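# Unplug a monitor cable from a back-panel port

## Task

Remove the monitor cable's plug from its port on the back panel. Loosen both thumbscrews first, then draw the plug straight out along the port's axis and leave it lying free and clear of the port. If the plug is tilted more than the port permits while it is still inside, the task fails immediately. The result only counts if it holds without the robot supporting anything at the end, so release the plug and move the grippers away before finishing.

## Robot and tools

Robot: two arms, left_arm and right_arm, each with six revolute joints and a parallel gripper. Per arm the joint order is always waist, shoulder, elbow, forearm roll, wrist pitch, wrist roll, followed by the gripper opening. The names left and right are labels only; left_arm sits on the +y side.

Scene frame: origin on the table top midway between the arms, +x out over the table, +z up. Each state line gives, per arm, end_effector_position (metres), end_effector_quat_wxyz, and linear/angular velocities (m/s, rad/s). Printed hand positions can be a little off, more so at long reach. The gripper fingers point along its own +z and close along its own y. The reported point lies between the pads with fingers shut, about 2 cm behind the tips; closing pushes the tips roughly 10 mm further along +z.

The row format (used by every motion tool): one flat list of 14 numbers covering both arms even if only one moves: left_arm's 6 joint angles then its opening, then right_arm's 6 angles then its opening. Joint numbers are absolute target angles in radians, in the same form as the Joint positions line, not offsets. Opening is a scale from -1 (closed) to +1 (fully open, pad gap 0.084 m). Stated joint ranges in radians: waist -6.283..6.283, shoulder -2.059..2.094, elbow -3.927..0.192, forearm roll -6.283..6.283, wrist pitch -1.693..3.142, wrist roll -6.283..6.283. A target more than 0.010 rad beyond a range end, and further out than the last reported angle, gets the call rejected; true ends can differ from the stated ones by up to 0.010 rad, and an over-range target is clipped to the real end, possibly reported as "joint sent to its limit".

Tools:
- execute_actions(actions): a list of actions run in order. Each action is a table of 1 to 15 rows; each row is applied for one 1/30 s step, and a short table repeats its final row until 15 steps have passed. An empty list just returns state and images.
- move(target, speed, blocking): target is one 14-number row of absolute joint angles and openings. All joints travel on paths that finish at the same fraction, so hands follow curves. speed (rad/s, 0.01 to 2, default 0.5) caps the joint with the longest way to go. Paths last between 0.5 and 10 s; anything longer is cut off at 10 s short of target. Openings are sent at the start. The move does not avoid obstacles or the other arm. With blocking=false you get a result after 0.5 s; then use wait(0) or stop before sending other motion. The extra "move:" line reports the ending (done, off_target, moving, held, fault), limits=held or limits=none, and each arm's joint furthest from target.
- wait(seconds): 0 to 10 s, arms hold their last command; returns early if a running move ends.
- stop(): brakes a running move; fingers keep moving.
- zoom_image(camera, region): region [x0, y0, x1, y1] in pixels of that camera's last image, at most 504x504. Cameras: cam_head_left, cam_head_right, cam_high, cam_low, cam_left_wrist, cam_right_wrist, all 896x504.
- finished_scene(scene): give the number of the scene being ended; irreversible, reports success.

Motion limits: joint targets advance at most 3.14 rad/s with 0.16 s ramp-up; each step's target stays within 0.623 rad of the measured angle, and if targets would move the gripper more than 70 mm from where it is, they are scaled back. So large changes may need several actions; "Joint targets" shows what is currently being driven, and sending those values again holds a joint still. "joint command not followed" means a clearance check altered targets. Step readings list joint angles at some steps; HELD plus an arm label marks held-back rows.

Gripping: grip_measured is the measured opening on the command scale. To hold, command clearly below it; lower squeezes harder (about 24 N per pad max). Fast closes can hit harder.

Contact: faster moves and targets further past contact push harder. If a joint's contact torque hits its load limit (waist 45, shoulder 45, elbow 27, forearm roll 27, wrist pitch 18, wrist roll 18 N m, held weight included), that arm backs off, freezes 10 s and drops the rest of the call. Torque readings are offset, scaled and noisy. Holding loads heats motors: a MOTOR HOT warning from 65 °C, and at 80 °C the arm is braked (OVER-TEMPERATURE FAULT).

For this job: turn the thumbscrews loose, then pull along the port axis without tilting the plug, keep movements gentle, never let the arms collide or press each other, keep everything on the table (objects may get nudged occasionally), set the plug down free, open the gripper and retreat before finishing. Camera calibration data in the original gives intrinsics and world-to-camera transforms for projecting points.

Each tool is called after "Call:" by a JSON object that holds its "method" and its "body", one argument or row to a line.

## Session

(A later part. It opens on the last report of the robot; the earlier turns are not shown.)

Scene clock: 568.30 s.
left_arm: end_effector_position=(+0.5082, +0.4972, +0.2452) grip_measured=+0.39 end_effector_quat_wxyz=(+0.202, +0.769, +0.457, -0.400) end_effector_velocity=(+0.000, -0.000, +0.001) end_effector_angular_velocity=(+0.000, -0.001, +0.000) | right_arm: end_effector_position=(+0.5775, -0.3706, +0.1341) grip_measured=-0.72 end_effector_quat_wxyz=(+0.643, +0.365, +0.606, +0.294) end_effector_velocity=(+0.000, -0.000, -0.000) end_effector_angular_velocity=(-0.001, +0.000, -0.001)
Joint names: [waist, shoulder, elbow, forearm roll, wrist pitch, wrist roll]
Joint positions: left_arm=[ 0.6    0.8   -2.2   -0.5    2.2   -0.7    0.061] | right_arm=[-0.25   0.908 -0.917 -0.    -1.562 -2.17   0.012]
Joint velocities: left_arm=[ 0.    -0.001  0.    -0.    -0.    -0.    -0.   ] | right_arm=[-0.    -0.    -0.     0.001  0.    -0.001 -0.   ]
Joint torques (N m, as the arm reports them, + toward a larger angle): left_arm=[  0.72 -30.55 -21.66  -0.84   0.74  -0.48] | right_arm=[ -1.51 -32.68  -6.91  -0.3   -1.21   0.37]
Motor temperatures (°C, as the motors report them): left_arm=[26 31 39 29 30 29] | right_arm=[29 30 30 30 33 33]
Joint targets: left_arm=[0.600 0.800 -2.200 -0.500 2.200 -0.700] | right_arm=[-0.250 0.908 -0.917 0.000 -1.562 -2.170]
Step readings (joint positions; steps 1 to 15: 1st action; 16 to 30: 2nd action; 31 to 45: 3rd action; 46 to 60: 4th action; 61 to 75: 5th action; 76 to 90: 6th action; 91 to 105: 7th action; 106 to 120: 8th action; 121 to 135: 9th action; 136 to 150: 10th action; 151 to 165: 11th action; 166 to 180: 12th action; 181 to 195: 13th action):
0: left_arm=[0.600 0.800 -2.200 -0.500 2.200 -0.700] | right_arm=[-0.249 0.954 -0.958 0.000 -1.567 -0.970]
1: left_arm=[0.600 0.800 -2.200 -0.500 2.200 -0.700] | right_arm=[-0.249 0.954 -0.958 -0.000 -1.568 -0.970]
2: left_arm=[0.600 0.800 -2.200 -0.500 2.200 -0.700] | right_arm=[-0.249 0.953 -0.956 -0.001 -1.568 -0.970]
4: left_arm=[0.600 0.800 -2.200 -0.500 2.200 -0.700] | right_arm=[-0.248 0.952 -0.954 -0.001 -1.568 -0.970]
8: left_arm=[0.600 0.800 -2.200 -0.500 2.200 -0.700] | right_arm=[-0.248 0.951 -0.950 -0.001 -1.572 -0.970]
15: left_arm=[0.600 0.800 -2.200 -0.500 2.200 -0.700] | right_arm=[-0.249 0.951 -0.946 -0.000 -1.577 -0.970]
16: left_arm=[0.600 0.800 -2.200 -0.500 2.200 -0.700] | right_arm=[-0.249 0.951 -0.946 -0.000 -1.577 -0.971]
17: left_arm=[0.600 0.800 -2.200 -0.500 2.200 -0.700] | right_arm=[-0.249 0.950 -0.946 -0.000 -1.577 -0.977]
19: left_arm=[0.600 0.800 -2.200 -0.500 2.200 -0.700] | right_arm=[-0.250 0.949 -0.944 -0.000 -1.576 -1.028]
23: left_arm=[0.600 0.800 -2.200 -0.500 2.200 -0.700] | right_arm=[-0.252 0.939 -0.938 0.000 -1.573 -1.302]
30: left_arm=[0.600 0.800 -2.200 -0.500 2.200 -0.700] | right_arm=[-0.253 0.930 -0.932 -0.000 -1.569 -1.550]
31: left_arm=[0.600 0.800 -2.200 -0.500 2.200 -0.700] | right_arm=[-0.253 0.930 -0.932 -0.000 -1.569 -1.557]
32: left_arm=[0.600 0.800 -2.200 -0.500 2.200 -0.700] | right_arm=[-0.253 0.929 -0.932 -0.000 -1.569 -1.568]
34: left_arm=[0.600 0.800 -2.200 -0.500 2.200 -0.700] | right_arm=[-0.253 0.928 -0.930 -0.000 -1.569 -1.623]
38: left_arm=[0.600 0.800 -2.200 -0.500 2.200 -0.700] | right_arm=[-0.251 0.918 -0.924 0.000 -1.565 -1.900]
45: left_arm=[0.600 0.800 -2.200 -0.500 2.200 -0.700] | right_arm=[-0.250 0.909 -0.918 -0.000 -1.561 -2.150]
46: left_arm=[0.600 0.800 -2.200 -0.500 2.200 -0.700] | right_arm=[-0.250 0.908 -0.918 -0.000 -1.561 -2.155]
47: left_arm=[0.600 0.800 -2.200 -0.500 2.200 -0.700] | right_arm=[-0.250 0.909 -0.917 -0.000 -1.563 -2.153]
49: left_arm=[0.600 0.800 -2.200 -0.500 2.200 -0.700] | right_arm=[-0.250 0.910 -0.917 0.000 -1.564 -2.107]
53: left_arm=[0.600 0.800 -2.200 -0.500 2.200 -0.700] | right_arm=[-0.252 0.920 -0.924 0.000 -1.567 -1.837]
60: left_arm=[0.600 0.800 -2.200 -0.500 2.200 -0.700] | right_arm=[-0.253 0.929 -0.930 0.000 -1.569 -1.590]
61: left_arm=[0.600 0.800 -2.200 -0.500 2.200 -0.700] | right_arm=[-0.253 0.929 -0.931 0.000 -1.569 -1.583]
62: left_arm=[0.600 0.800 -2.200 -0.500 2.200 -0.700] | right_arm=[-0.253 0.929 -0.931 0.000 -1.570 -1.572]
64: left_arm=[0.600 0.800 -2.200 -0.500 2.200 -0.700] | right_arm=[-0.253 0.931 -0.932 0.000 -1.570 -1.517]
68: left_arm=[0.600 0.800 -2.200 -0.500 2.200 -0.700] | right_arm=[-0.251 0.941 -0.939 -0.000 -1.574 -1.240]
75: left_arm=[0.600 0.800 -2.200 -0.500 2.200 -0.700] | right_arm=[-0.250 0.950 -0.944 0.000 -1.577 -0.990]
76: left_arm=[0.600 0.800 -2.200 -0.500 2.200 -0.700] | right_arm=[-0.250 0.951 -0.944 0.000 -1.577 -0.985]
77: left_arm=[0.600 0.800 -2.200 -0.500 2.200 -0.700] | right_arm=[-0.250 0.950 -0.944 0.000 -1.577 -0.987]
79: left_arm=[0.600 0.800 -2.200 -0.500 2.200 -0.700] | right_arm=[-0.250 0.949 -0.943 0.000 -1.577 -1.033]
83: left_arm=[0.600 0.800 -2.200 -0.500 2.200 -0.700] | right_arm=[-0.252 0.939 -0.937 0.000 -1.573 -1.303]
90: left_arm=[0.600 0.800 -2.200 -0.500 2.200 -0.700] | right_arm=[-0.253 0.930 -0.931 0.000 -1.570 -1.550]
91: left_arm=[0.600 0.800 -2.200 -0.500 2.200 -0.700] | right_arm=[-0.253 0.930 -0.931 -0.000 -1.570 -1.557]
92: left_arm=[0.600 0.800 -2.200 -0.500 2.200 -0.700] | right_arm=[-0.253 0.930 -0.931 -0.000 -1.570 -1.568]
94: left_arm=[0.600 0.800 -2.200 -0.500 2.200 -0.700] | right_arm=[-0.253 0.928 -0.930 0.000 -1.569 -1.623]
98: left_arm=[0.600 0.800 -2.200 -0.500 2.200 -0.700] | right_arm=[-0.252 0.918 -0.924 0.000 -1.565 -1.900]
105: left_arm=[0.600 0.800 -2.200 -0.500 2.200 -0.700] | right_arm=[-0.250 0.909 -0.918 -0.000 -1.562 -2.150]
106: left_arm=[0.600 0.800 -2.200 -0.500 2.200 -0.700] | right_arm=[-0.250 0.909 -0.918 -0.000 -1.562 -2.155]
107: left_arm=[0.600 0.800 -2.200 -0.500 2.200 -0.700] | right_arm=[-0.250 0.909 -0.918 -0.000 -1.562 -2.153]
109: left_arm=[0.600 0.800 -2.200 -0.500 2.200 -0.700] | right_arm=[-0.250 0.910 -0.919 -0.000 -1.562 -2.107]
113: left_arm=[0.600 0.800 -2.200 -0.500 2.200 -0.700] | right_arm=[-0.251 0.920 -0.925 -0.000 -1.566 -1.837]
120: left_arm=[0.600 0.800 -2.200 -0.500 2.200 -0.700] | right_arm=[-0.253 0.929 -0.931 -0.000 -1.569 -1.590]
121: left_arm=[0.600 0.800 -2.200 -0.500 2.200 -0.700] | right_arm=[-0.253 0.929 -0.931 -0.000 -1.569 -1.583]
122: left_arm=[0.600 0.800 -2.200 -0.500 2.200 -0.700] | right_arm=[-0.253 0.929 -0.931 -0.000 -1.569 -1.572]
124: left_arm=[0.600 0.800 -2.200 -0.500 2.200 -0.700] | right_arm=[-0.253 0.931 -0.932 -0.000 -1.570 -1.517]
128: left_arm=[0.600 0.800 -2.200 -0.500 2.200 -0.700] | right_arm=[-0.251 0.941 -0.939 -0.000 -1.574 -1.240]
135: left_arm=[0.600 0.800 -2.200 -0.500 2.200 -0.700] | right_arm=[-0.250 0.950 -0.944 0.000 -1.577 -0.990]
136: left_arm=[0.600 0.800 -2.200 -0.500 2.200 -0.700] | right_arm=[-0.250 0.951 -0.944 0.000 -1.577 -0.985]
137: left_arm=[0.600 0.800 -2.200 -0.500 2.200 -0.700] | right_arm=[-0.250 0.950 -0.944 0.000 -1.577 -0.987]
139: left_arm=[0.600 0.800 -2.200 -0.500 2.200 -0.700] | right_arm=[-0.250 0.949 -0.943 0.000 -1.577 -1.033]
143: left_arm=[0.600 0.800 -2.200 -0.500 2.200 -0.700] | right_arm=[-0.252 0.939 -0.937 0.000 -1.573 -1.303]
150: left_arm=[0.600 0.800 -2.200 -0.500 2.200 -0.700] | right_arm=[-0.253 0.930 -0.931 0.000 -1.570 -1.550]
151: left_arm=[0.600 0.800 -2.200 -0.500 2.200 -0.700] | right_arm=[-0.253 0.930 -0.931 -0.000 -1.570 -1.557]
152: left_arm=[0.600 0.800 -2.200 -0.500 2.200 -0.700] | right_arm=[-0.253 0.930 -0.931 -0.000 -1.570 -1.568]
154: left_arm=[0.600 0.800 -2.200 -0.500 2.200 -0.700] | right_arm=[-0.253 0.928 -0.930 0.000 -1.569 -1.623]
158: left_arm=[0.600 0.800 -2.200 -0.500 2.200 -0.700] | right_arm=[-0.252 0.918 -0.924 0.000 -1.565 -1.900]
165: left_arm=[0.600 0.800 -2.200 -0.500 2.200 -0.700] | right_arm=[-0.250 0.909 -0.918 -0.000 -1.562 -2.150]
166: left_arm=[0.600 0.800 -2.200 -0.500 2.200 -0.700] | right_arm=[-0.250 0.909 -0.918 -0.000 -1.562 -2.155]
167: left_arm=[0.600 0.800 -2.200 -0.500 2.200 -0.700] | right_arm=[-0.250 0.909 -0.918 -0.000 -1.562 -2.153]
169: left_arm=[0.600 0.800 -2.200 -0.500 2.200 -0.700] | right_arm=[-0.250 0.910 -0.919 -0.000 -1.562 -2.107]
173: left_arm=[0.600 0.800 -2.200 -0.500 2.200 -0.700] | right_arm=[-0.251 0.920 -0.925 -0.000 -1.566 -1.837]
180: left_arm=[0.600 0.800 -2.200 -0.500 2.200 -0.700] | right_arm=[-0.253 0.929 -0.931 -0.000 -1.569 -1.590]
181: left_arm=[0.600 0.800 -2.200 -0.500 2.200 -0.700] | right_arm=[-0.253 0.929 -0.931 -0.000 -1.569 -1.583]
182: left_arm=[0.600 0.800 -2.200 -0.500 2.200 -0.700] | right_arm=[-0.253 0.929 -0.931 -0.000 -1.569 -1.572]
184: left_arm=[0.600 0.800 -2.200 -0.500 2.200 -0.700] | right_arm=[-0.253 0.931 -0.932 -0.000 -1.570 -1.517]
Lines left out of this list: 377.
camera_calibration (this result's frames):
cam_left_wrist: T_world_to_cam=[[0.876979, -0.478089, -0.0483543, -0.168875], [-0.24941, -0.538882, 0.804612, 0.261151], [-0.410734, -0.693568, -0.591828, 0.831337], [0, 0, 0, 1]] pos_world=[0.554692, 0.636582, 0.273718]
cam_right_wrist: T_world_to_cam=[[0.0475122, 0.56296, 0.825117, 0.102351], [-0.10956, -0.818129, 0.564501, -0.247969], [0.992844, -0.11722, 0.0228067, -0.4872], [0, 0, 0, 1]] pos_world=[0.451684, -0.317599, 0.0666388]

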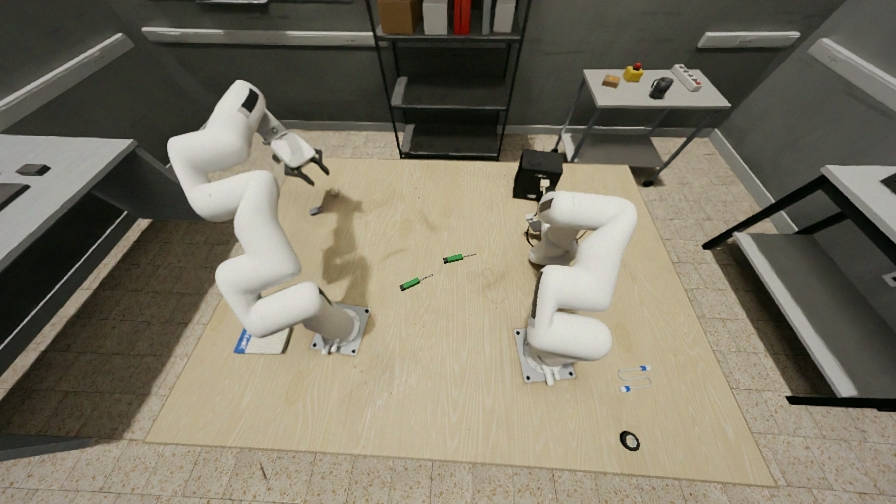

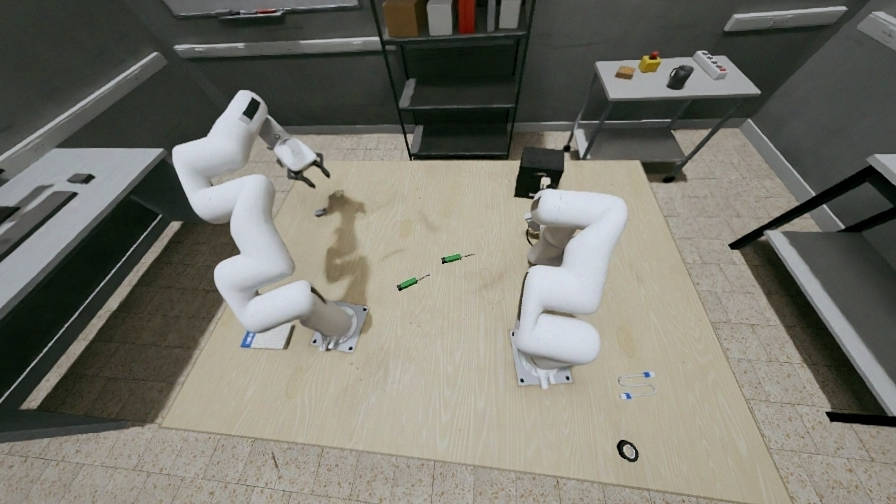

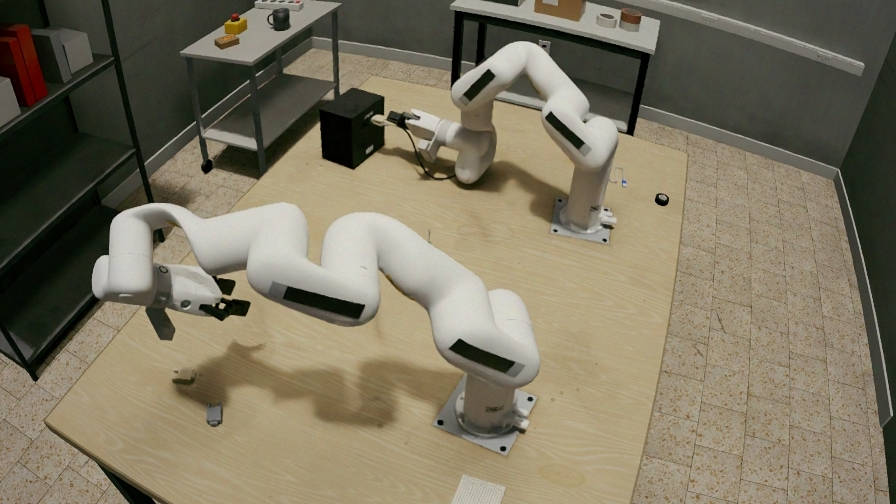

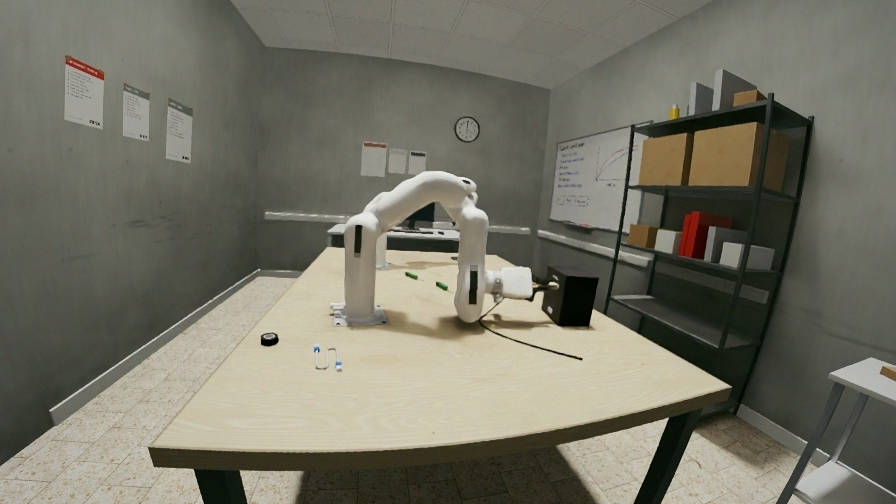

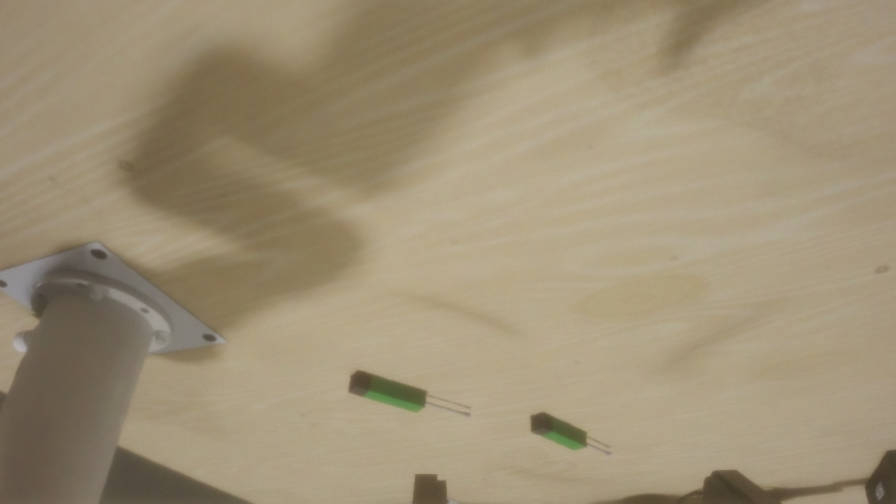

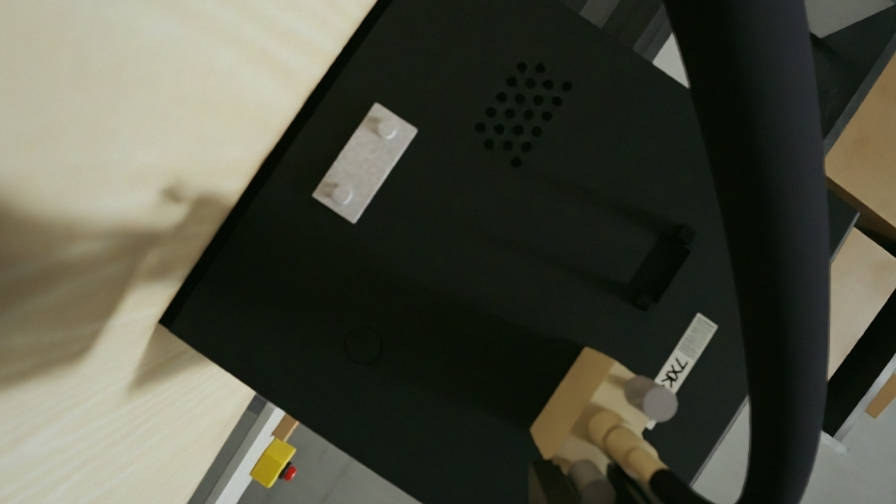

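Call:
{"method": "execute_actions", "body": {
  "actions": [
    [[0.6,0.8,-2.2,-0.5,2.2,-0.7,0.4,-0.253,0.9295,-0.931,0,-1.5695,-1.57,-0.7]],
    [[0.6,0.8,-2.2,-0.5,2.2,-0.7,0.4,-0.253,0.9295,-0.931,0,-1.5695,-1.57,-0.2]],
    [[0.6,0.8,-2.2,-0.5,2.2,-0.7,0.4,-0.215,0.9295,-0.931,0,-1.5695,-1.57,-0.2]],
    [[0.6,0.8,-2.2,-0.5,2.2,-0.7,0.4,-0.215,0.9468,-1.0007,0,-1.5169,-1.57,-0.2]],
    [[0.6,0.8,-2.2,-0.5,2.2,-0.7,0.4,-0.215,0.9468,-1.0007,0,-1.5169,-1.57,-0.2]],
    [[0.6,0.8,-2.2,-0.5,2.2,-0.7,0.4,-0.215,0.9468,-1.0007,0,-1.5169,-1.57,-1]]
  ]
}}

Call:
{"method": "move", "body": {
  "target": [0.6,0.8,-2.2,-0.5,2.2,-0.7,0.4,-0.2144,0.9414,-0.9798,0,-1.5327,-1.57,-1],
  "speed": 0.03
}}

Call:
{"method": "zoom_image", "body": {
  "camera": "cam_high",
  "region": [340,90,440,150]
}}

Scene clock: 585.77 s.
left_arm: end_effector_position=(+0.5082, +0.4972, +0.2452) grip_measured=+0.39 end_effector_quat_wxyz=(+0.202, +0.769, +0.457, -0.400) end_effector_velocity=(+0.000, -0.000, +0.000) end_effector_angular_velocity=(-0.000, +0.000, +0.000) | right_arm: end_effector_position=(+0.5994, -0.3519, +0.1292) grip_measured=-0.64 end_effector_quat_wxyz=(+0.520, +0.519, +0.479, +0.481) end_effector_velocity=(+0.000, +0.001, -0.000) end_effector_angular_velocity=(-0.001, +0.001, +0.002)
Joint names: [waist, shoulder, elbow, forearm roll, wrist pitch, wrist roll]
Joint positions: left_arm=[ 0.6    0.8   -2.2   -0.5    2.2   -0.7    0.061] | right_arm=[-0.215  0.946 -1.001  0.    -1.519 -1.57   0.016]
Joint velocities: left_arm=[-0.  0. -0. -0.  0. -0.  0.] | right_arm=[ 0.001  0.001 -0.    -0.001  0.    -0.001 -0.   ]
Joint torques (N m, as the arm reports them, + toward a larger angle): left_arm=[  0.62 -30.08 -21.89  -0.87   0.48  -0.75] | right_arm=[ -5.75 -33.47 -13.92   0.69   2.12   0.5 ]
Motor temperatures (°C, as the motors report them): left_arm=[26 32 39 29 30 29] | right_arm=[29 30 30 30 33 33]
Joint targets: left_arm=[0.600 0.800 -2.200 -0.500 2.200 -0.700] | right_arm=[-0.215 0.947 -1.001 0.000 -1.517 -1.570]
Step readings (joint positions; steps 1 to 15: 1st action; 16 to 30: 2nd action; 31 to 45: 3rd action; 46 to 60: 4th action; 61 to 75: 5th action; 76 to 90: 6th action):
0: left_arm=[0.600 0.800 -2.200 -0.500 2.200 -0.700] | right_arm=[-0.250 0.908 -0.917 -0.000 -1.561 -2.170]
1: left_arm=[0.600 0.800 -2.200 -0.500 2.200 -0.700] | right_arm=[-0.250 0.908 -0.917 0.000 -1.562 -2.169]
2: left_arm=[0.600 0.800 -2.200 -0.500 2.200 -0.700] | right_arm=[-0.250 0.908 -0.918 0.000 -1.562 -2.163]
4: left_arm=[0.600 0.800 -2.200 -0.500 2.200 -0.700] | right_arm=[-0.250 0.910 -0.919 0.000 -1.562 -2.112]
8: left_arm=[0.600 0.800 -2.200 -0.500 2.200 -0.700] | right_arm=[-0.252 0.920 -0.925 -0.000 -1.566 -1.838]
15: left_arm=[0.600 0.800 -2.200 -0.500 2.200 -0.700] | right_arm=[-0.253 0.929 -0.931 0.000 -1.569 -1.590]
16: left_arm=[0.600 0.800 -2.200 -0.500 2.200 -0.700] | right_arm=[-0.253 0.929 -0.931 0.000 -1.569 -1.584]
17: left_arm=[0.600 0.800 -2.200 -0.500 2.200 -0.700] | right_arm=[-0.253 0.929 -0.931 -0.000 -1.569 -1.580]
19: left_arm=[0.600 0.800 -2.200 -0.500 2.200 -0.700] | right_arm=[-0.253 0.929 -0.931 -0.000 -1.569 -1.575]
23: left_arm=[0.600 0.800 -2.200 -0.500 2.200 -0.700] | right_arm=[-0.253 0.929 -0.931 -0.000 -1.569 -1.571]
30: left_arm=[0.600 0.800 -2.200 -0.500 2.200 -0.700] | right_arm=[-0.253 0.929 -0.931 -0.000 -1.569 -1.570]
31: left_arm=[0.600 0.800 -2.200 -0.500 2.200 -0.700] | right_arm=[-0.253 0.929 -0.931 0.000 -1.569 -1.570]
32: left_arm=[0.600 0.800 -2.200 -0.500 2.200 -0.700] | right_arm=[-0.249 0.929 -0.931 0.000 -1.569 -1.570]
34: left_arm=[0.600 0.800 -2.200 -0.500 2.200 -0.700] | right_arm=[-0.229 0.929 -0.931 0.000 -1.569 -1.570]
38: left_arm=[0.600 0.800 -2.200 -0.500 2.200 -0.700] | right_arm=[-0.217 0.930 -0.931 0.000 -1.570 -1.570]
45: left_arm=[0.600 0.800 -2.200 -0.500 2.200 -0.700] | right_arm=[-0.216 0.930 -0.931 0.000 -1.570 -1.570]
46: left_arm=[0.600 0.800 -2.200 -0.500 2.200 -0.700] | right_arm=[-0.215 0.930 -0.931 0.000 -1.569 -1.570]
47: left_arm=[0.600 0.800 -2.200 -0.500 2.200 -0.700] | right_arm=[-0.215 0.931 -0.936 0.000 -1.565 -1.570]
49: left_arm=[0.600 0.800 -2.200 -0.500 2.200 -0.700] | right_arm=[-0.215 0.940 -0.967 -0.000 -1.541 -1.570]
53: left_arm=[0.600 0.800 -2.200 -0.500 2.200 -0.700] | right_arm=[-0.213 0.947 -0.991 -0.001 -1.523 -1.570]
60: left_arm=[0.600 0.800 -2.200 -0.500 2.200 -0.700] | right_arm=[-0.214 0.948 -0.999 -0.001 -1.517 -1.570]
61: left_arm=[0.600 0.800 -2.200 -0.500 2.200 -0.700] | right_arm=[-0.214 0.947 -0.999 -0.001 -1.517 -1.570]
62: left_arm=[0.600 0.800 -2.200 -0.500 2.200 -0.700] | right_arm=[-0.214 0.947 -0.999 -0.001 -1.517 -1.570]
64: left_arm=[0.600 0.800 -2.200 -0.500 2.200 -0.700] | right_arm=[-0.214 0.947 -1.000 -0.000 -1.517 -1.570]
68: left_arm=[0.600 0.800 -2.200 -0.500 2.200 -0.700] | right_arm=[-0.215 0.947 -1.001 0.000 -1.517 -1.570]
75: left_arm=[0.600 0.800 -2.200 -0.500 2.200 -0.700] | right_arm=[-0.215 0.947 -1.001 0.000 -1.517 -1.570]
76: left_arm=[0.600 0.800 -2.200 -0.500 2.200 -0.700] | right_arm=[-0.215 0.947 -1.001 0.000 -1.517 -1.570]
77: left_arm=[0.600 0.800 -2.200 -0.500 2.200 -0.700] | right_arm=[-0.215 0.947 -1.001 0.000 -1.517 -1.570]
79: left_arm=[0.600 0.800 -2.200 -0.500 2.200 -0.700] | right_arm=[-0.215 0.946 -1.001 0.000 -1.520 -1.570]
83: left_arm=[0.600 0.800 -2.200 -0.500 2.200 -0.700] | right_arm=[-0.215 0.946 -1.001 0.000 -1.520 -1.570]
90: Joint positions above
camera_calibration (this result's frames):
cam_left_wrist: T_world_to_cam=[[0.876979, -0.478089, -0.0483544, -0.168876], [-0.24941, -0.538882, 0.804612, 0.261152], [-0.410734, -0.693568, -0.591828, 0.831337], [0, 0, 0, 1]] pos_world=[0.554692, 0.636582, 0.273717]
cam_right_wrist: T_world_to_cam=[[-0.0195452, 0.00190242, 0.999807, -0.0849221], [-0.0949839, -0.995479, 0.0000373462, -0.225665], [0.995287, -0.0949648, 0.0196376, -0.499946], [0, 0, 0, 1]] pos_world=[0.474495, -0.271961, 0.0947318]

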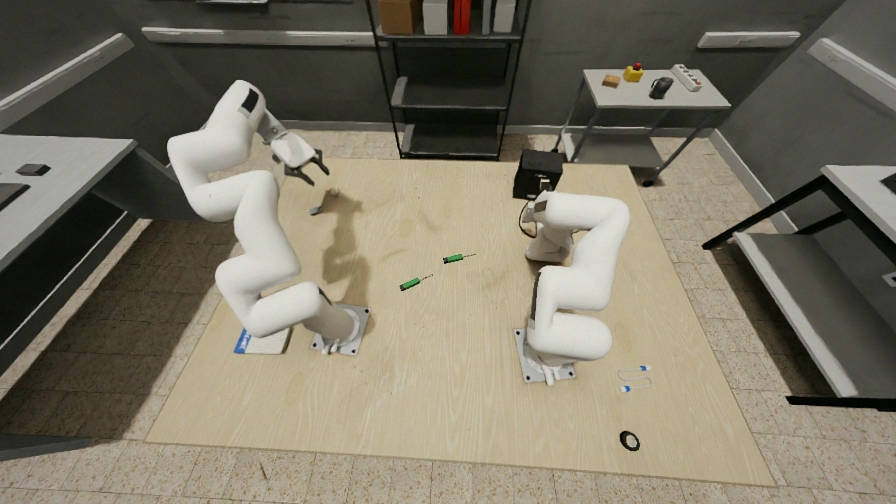

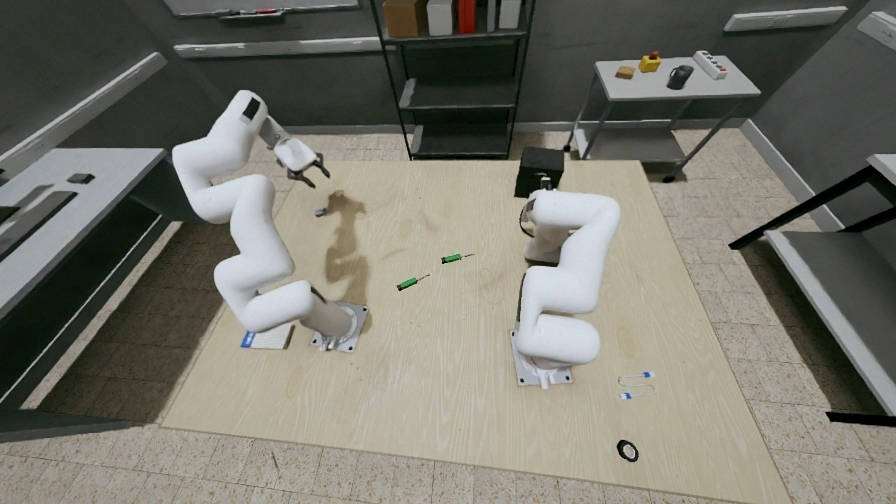

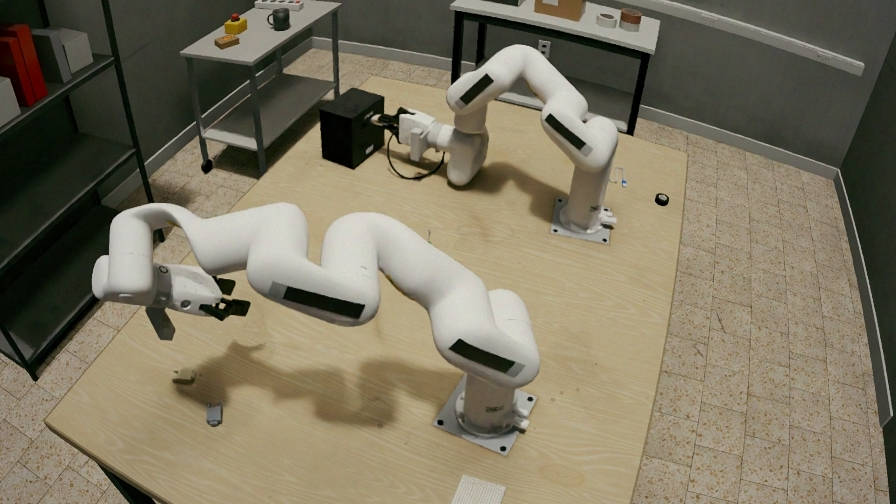

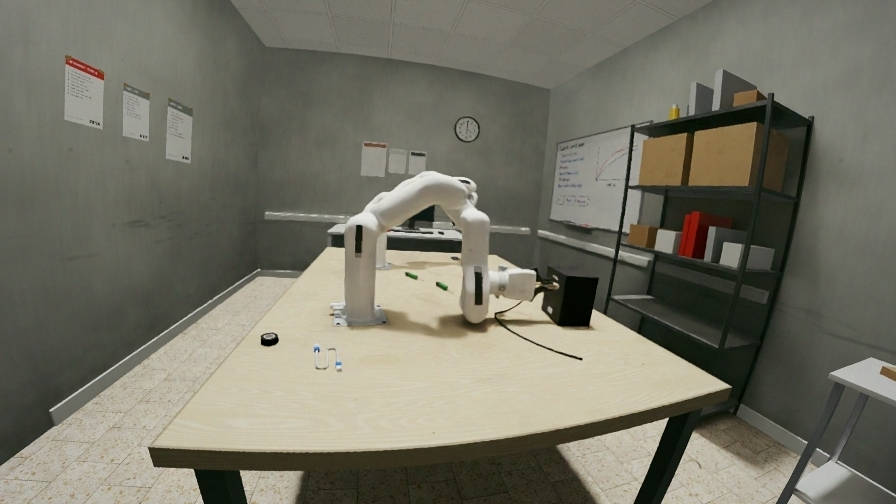

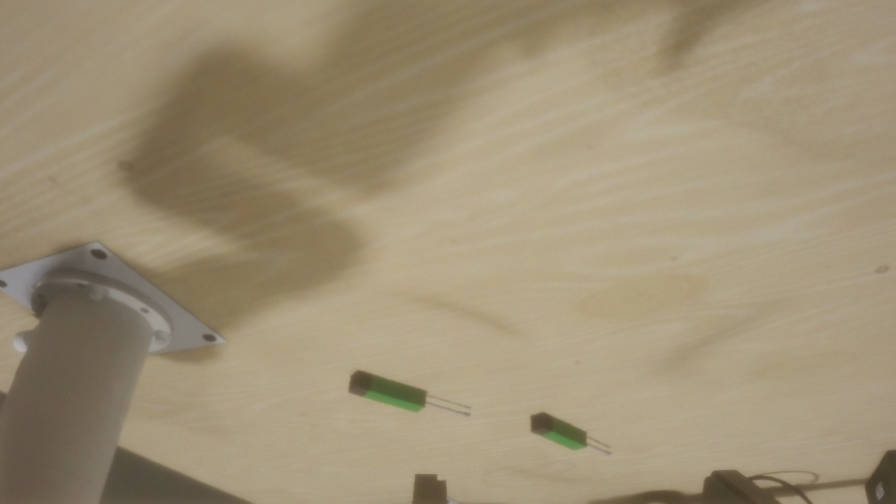

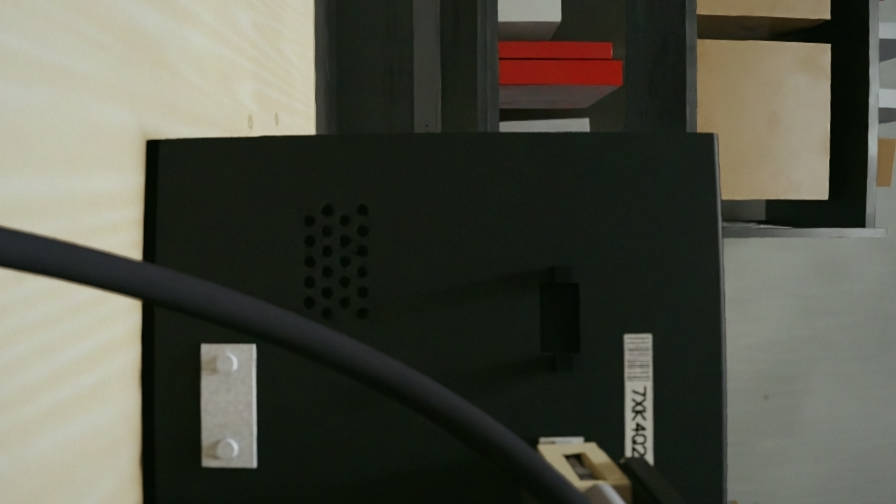

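Scene clock: 586.80 s.
left_arm: end_effector_position=(+0.5082, +0.4972, +0.2452) grip_measured=+0.39 end_effector_quat_wxyz=(+0.202, +0.769, +0.457, -0.400) end_effector_velocity=(-0.000, +0.000, +0.001) end_effector_angular_velocity=(-0.000, -0.001, +0.000) | right_arm: end_effector_position=(+0.5933, -0.3512, +0.1283) grip_measured=-0.64 end_effector_quat_wxyz=(+0.519, +0.519, +0.479, +0.480) end_effector_velocity=(+0.000, +0.000, +0.001) end_effector_angular_velocity=(+0.001, -0.001, +0.001)
Joint names: [waist, shoulder, elbow, forearm roll, wrist pitch, wrist roll]
Joint positions: left_arm=[ 0.6    0.8   -2.2   -0.5    2.2   -0.7    0.061] | right_arm=[-0.215  0.941 -0.979  0.    -1.534 -1.57   0.016]
Joint velocities: left_arm=[ 0.    -0.001 -0.    -0.     0.001 -0.    -0.   ] | right_arm=[ 0.001 -0.001 -0.     0.     0.     0.001  0.   ]
Joint torques (N m, as the arm reports them, + toward a larger angle): left_arm=[  0.84 -30.89 -21.34  -0.62   0.54  -0.75] | right_arm=[ -0.76 -31.55  -6.32  -0.63  -0.46   0.59]
Motor temperatures (°C, as the motors report them): left_arm=[26 32 39 29 30 29] | right_arm=[29 30 30 30 33 33]
Joint targets: left_arm=[0.600 0.800 -2.200 -0.500 2.200 -0.700] | right_arm=[-0.214 0.941 -0.980 0.000 -1.533 -1.570]
move: done; limits=none; left_arm: farthest joint: the waist, 0.000 radians from its target (0.000 radians at the start); right_arm: farthest joint: the elbow, 0.001 radians from its target (0.021 radians at the start)
camera_calibration (this result's frames):
cam_left_wrist: T_world_to_cam=[[0.876979, -0.478089, -0.0483543, -0.168875], [-0.24941, -0.538882, 0.804612, 0.261152], [-0.410734, -0.693568, -0.591829, 0.831337], [0, 0, 0, 1]] pos_world=[0.554692, 0.636582, 0.273718]
cam_right_wrist: T_world_to_cam=[[-0.0175174, 0.00172548, 0.999845, -0.0854259], [-0.0947161, -0.995504, 0.0000585477, -0.225735], [0.99535, -0.0947004, 0.0176021, -0.493443], [0, 0, 0, 1]] pos_world=[0.468271, -0.271302, 0.0941115]

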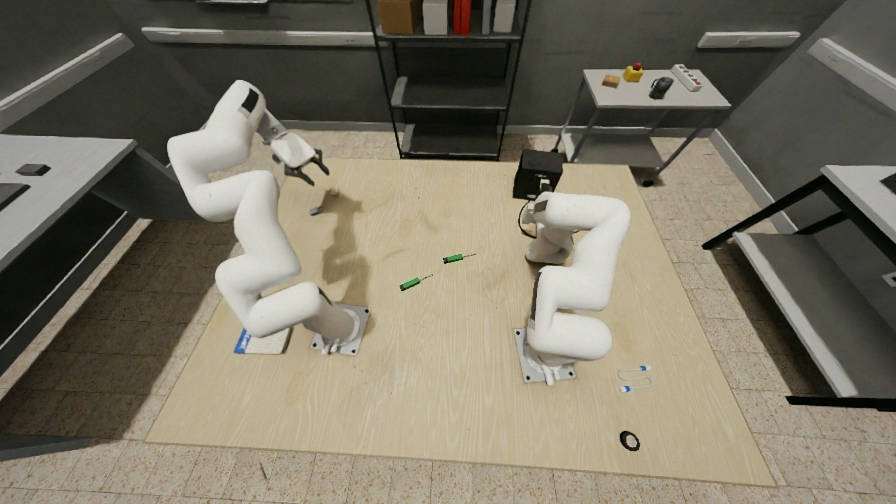

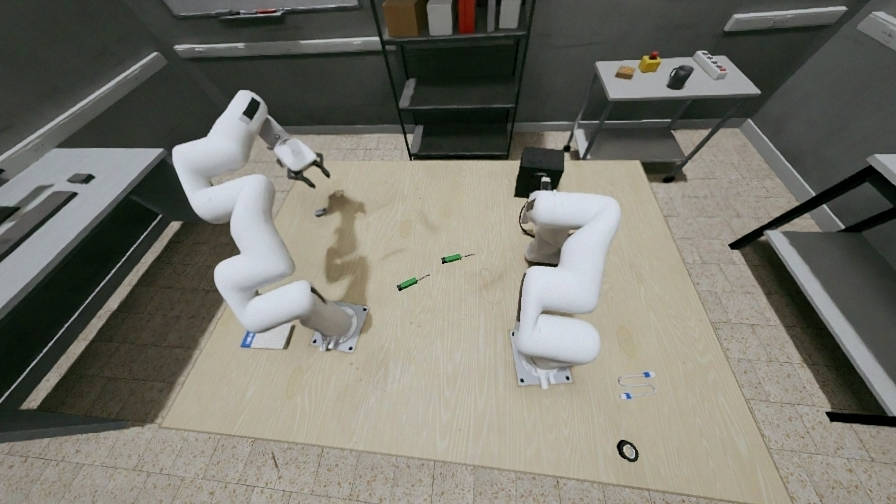

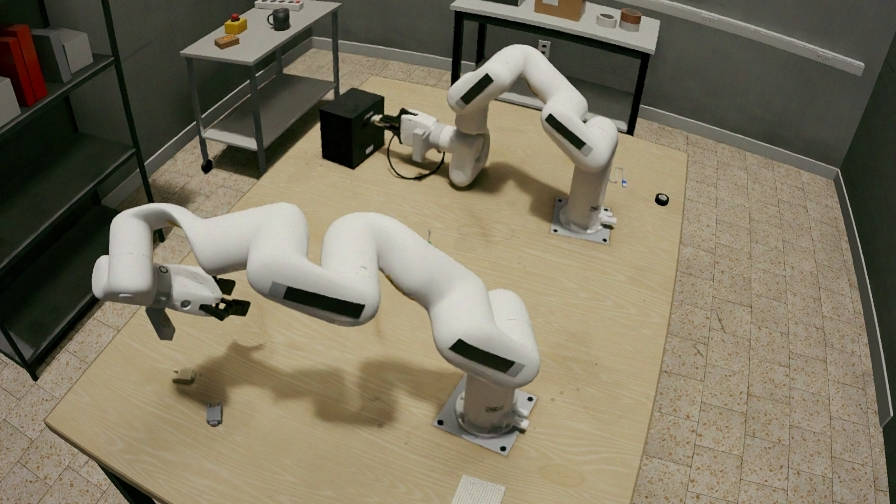

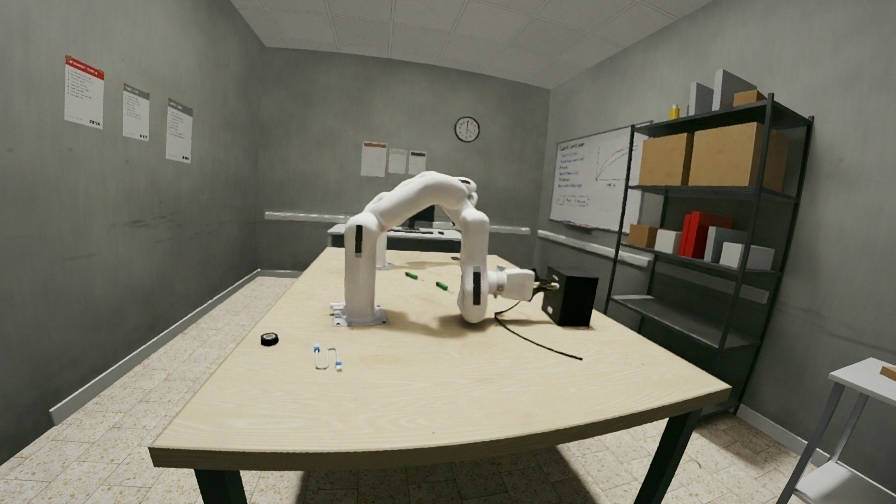

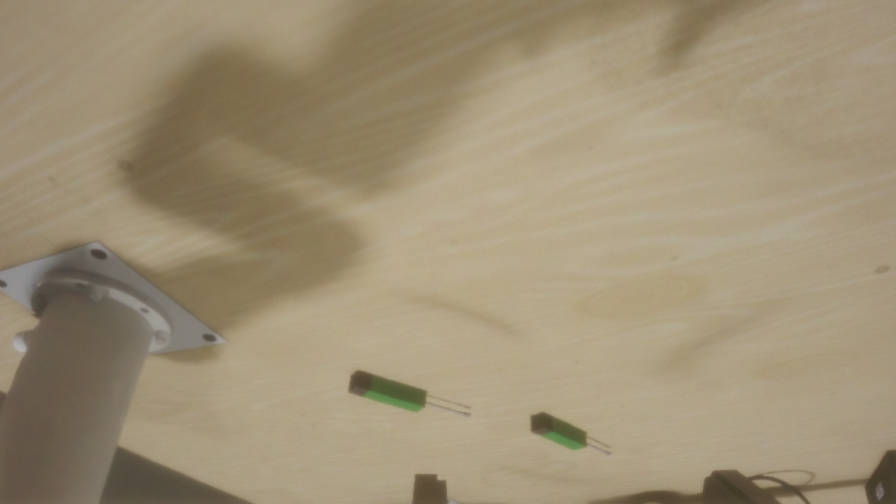

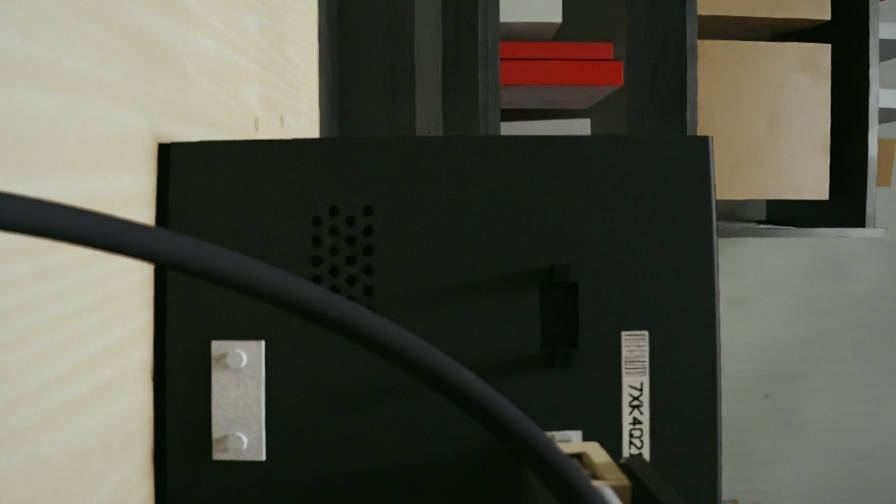

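Region (340, 90, 440, 150) of cam_high's 896x504 image, scaled by 5.040, with more detail than that image has; it fills the top 302 rows of this view, and the rest is white.

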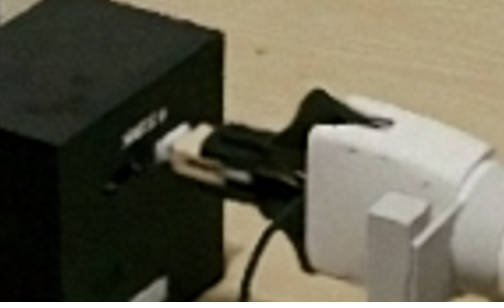

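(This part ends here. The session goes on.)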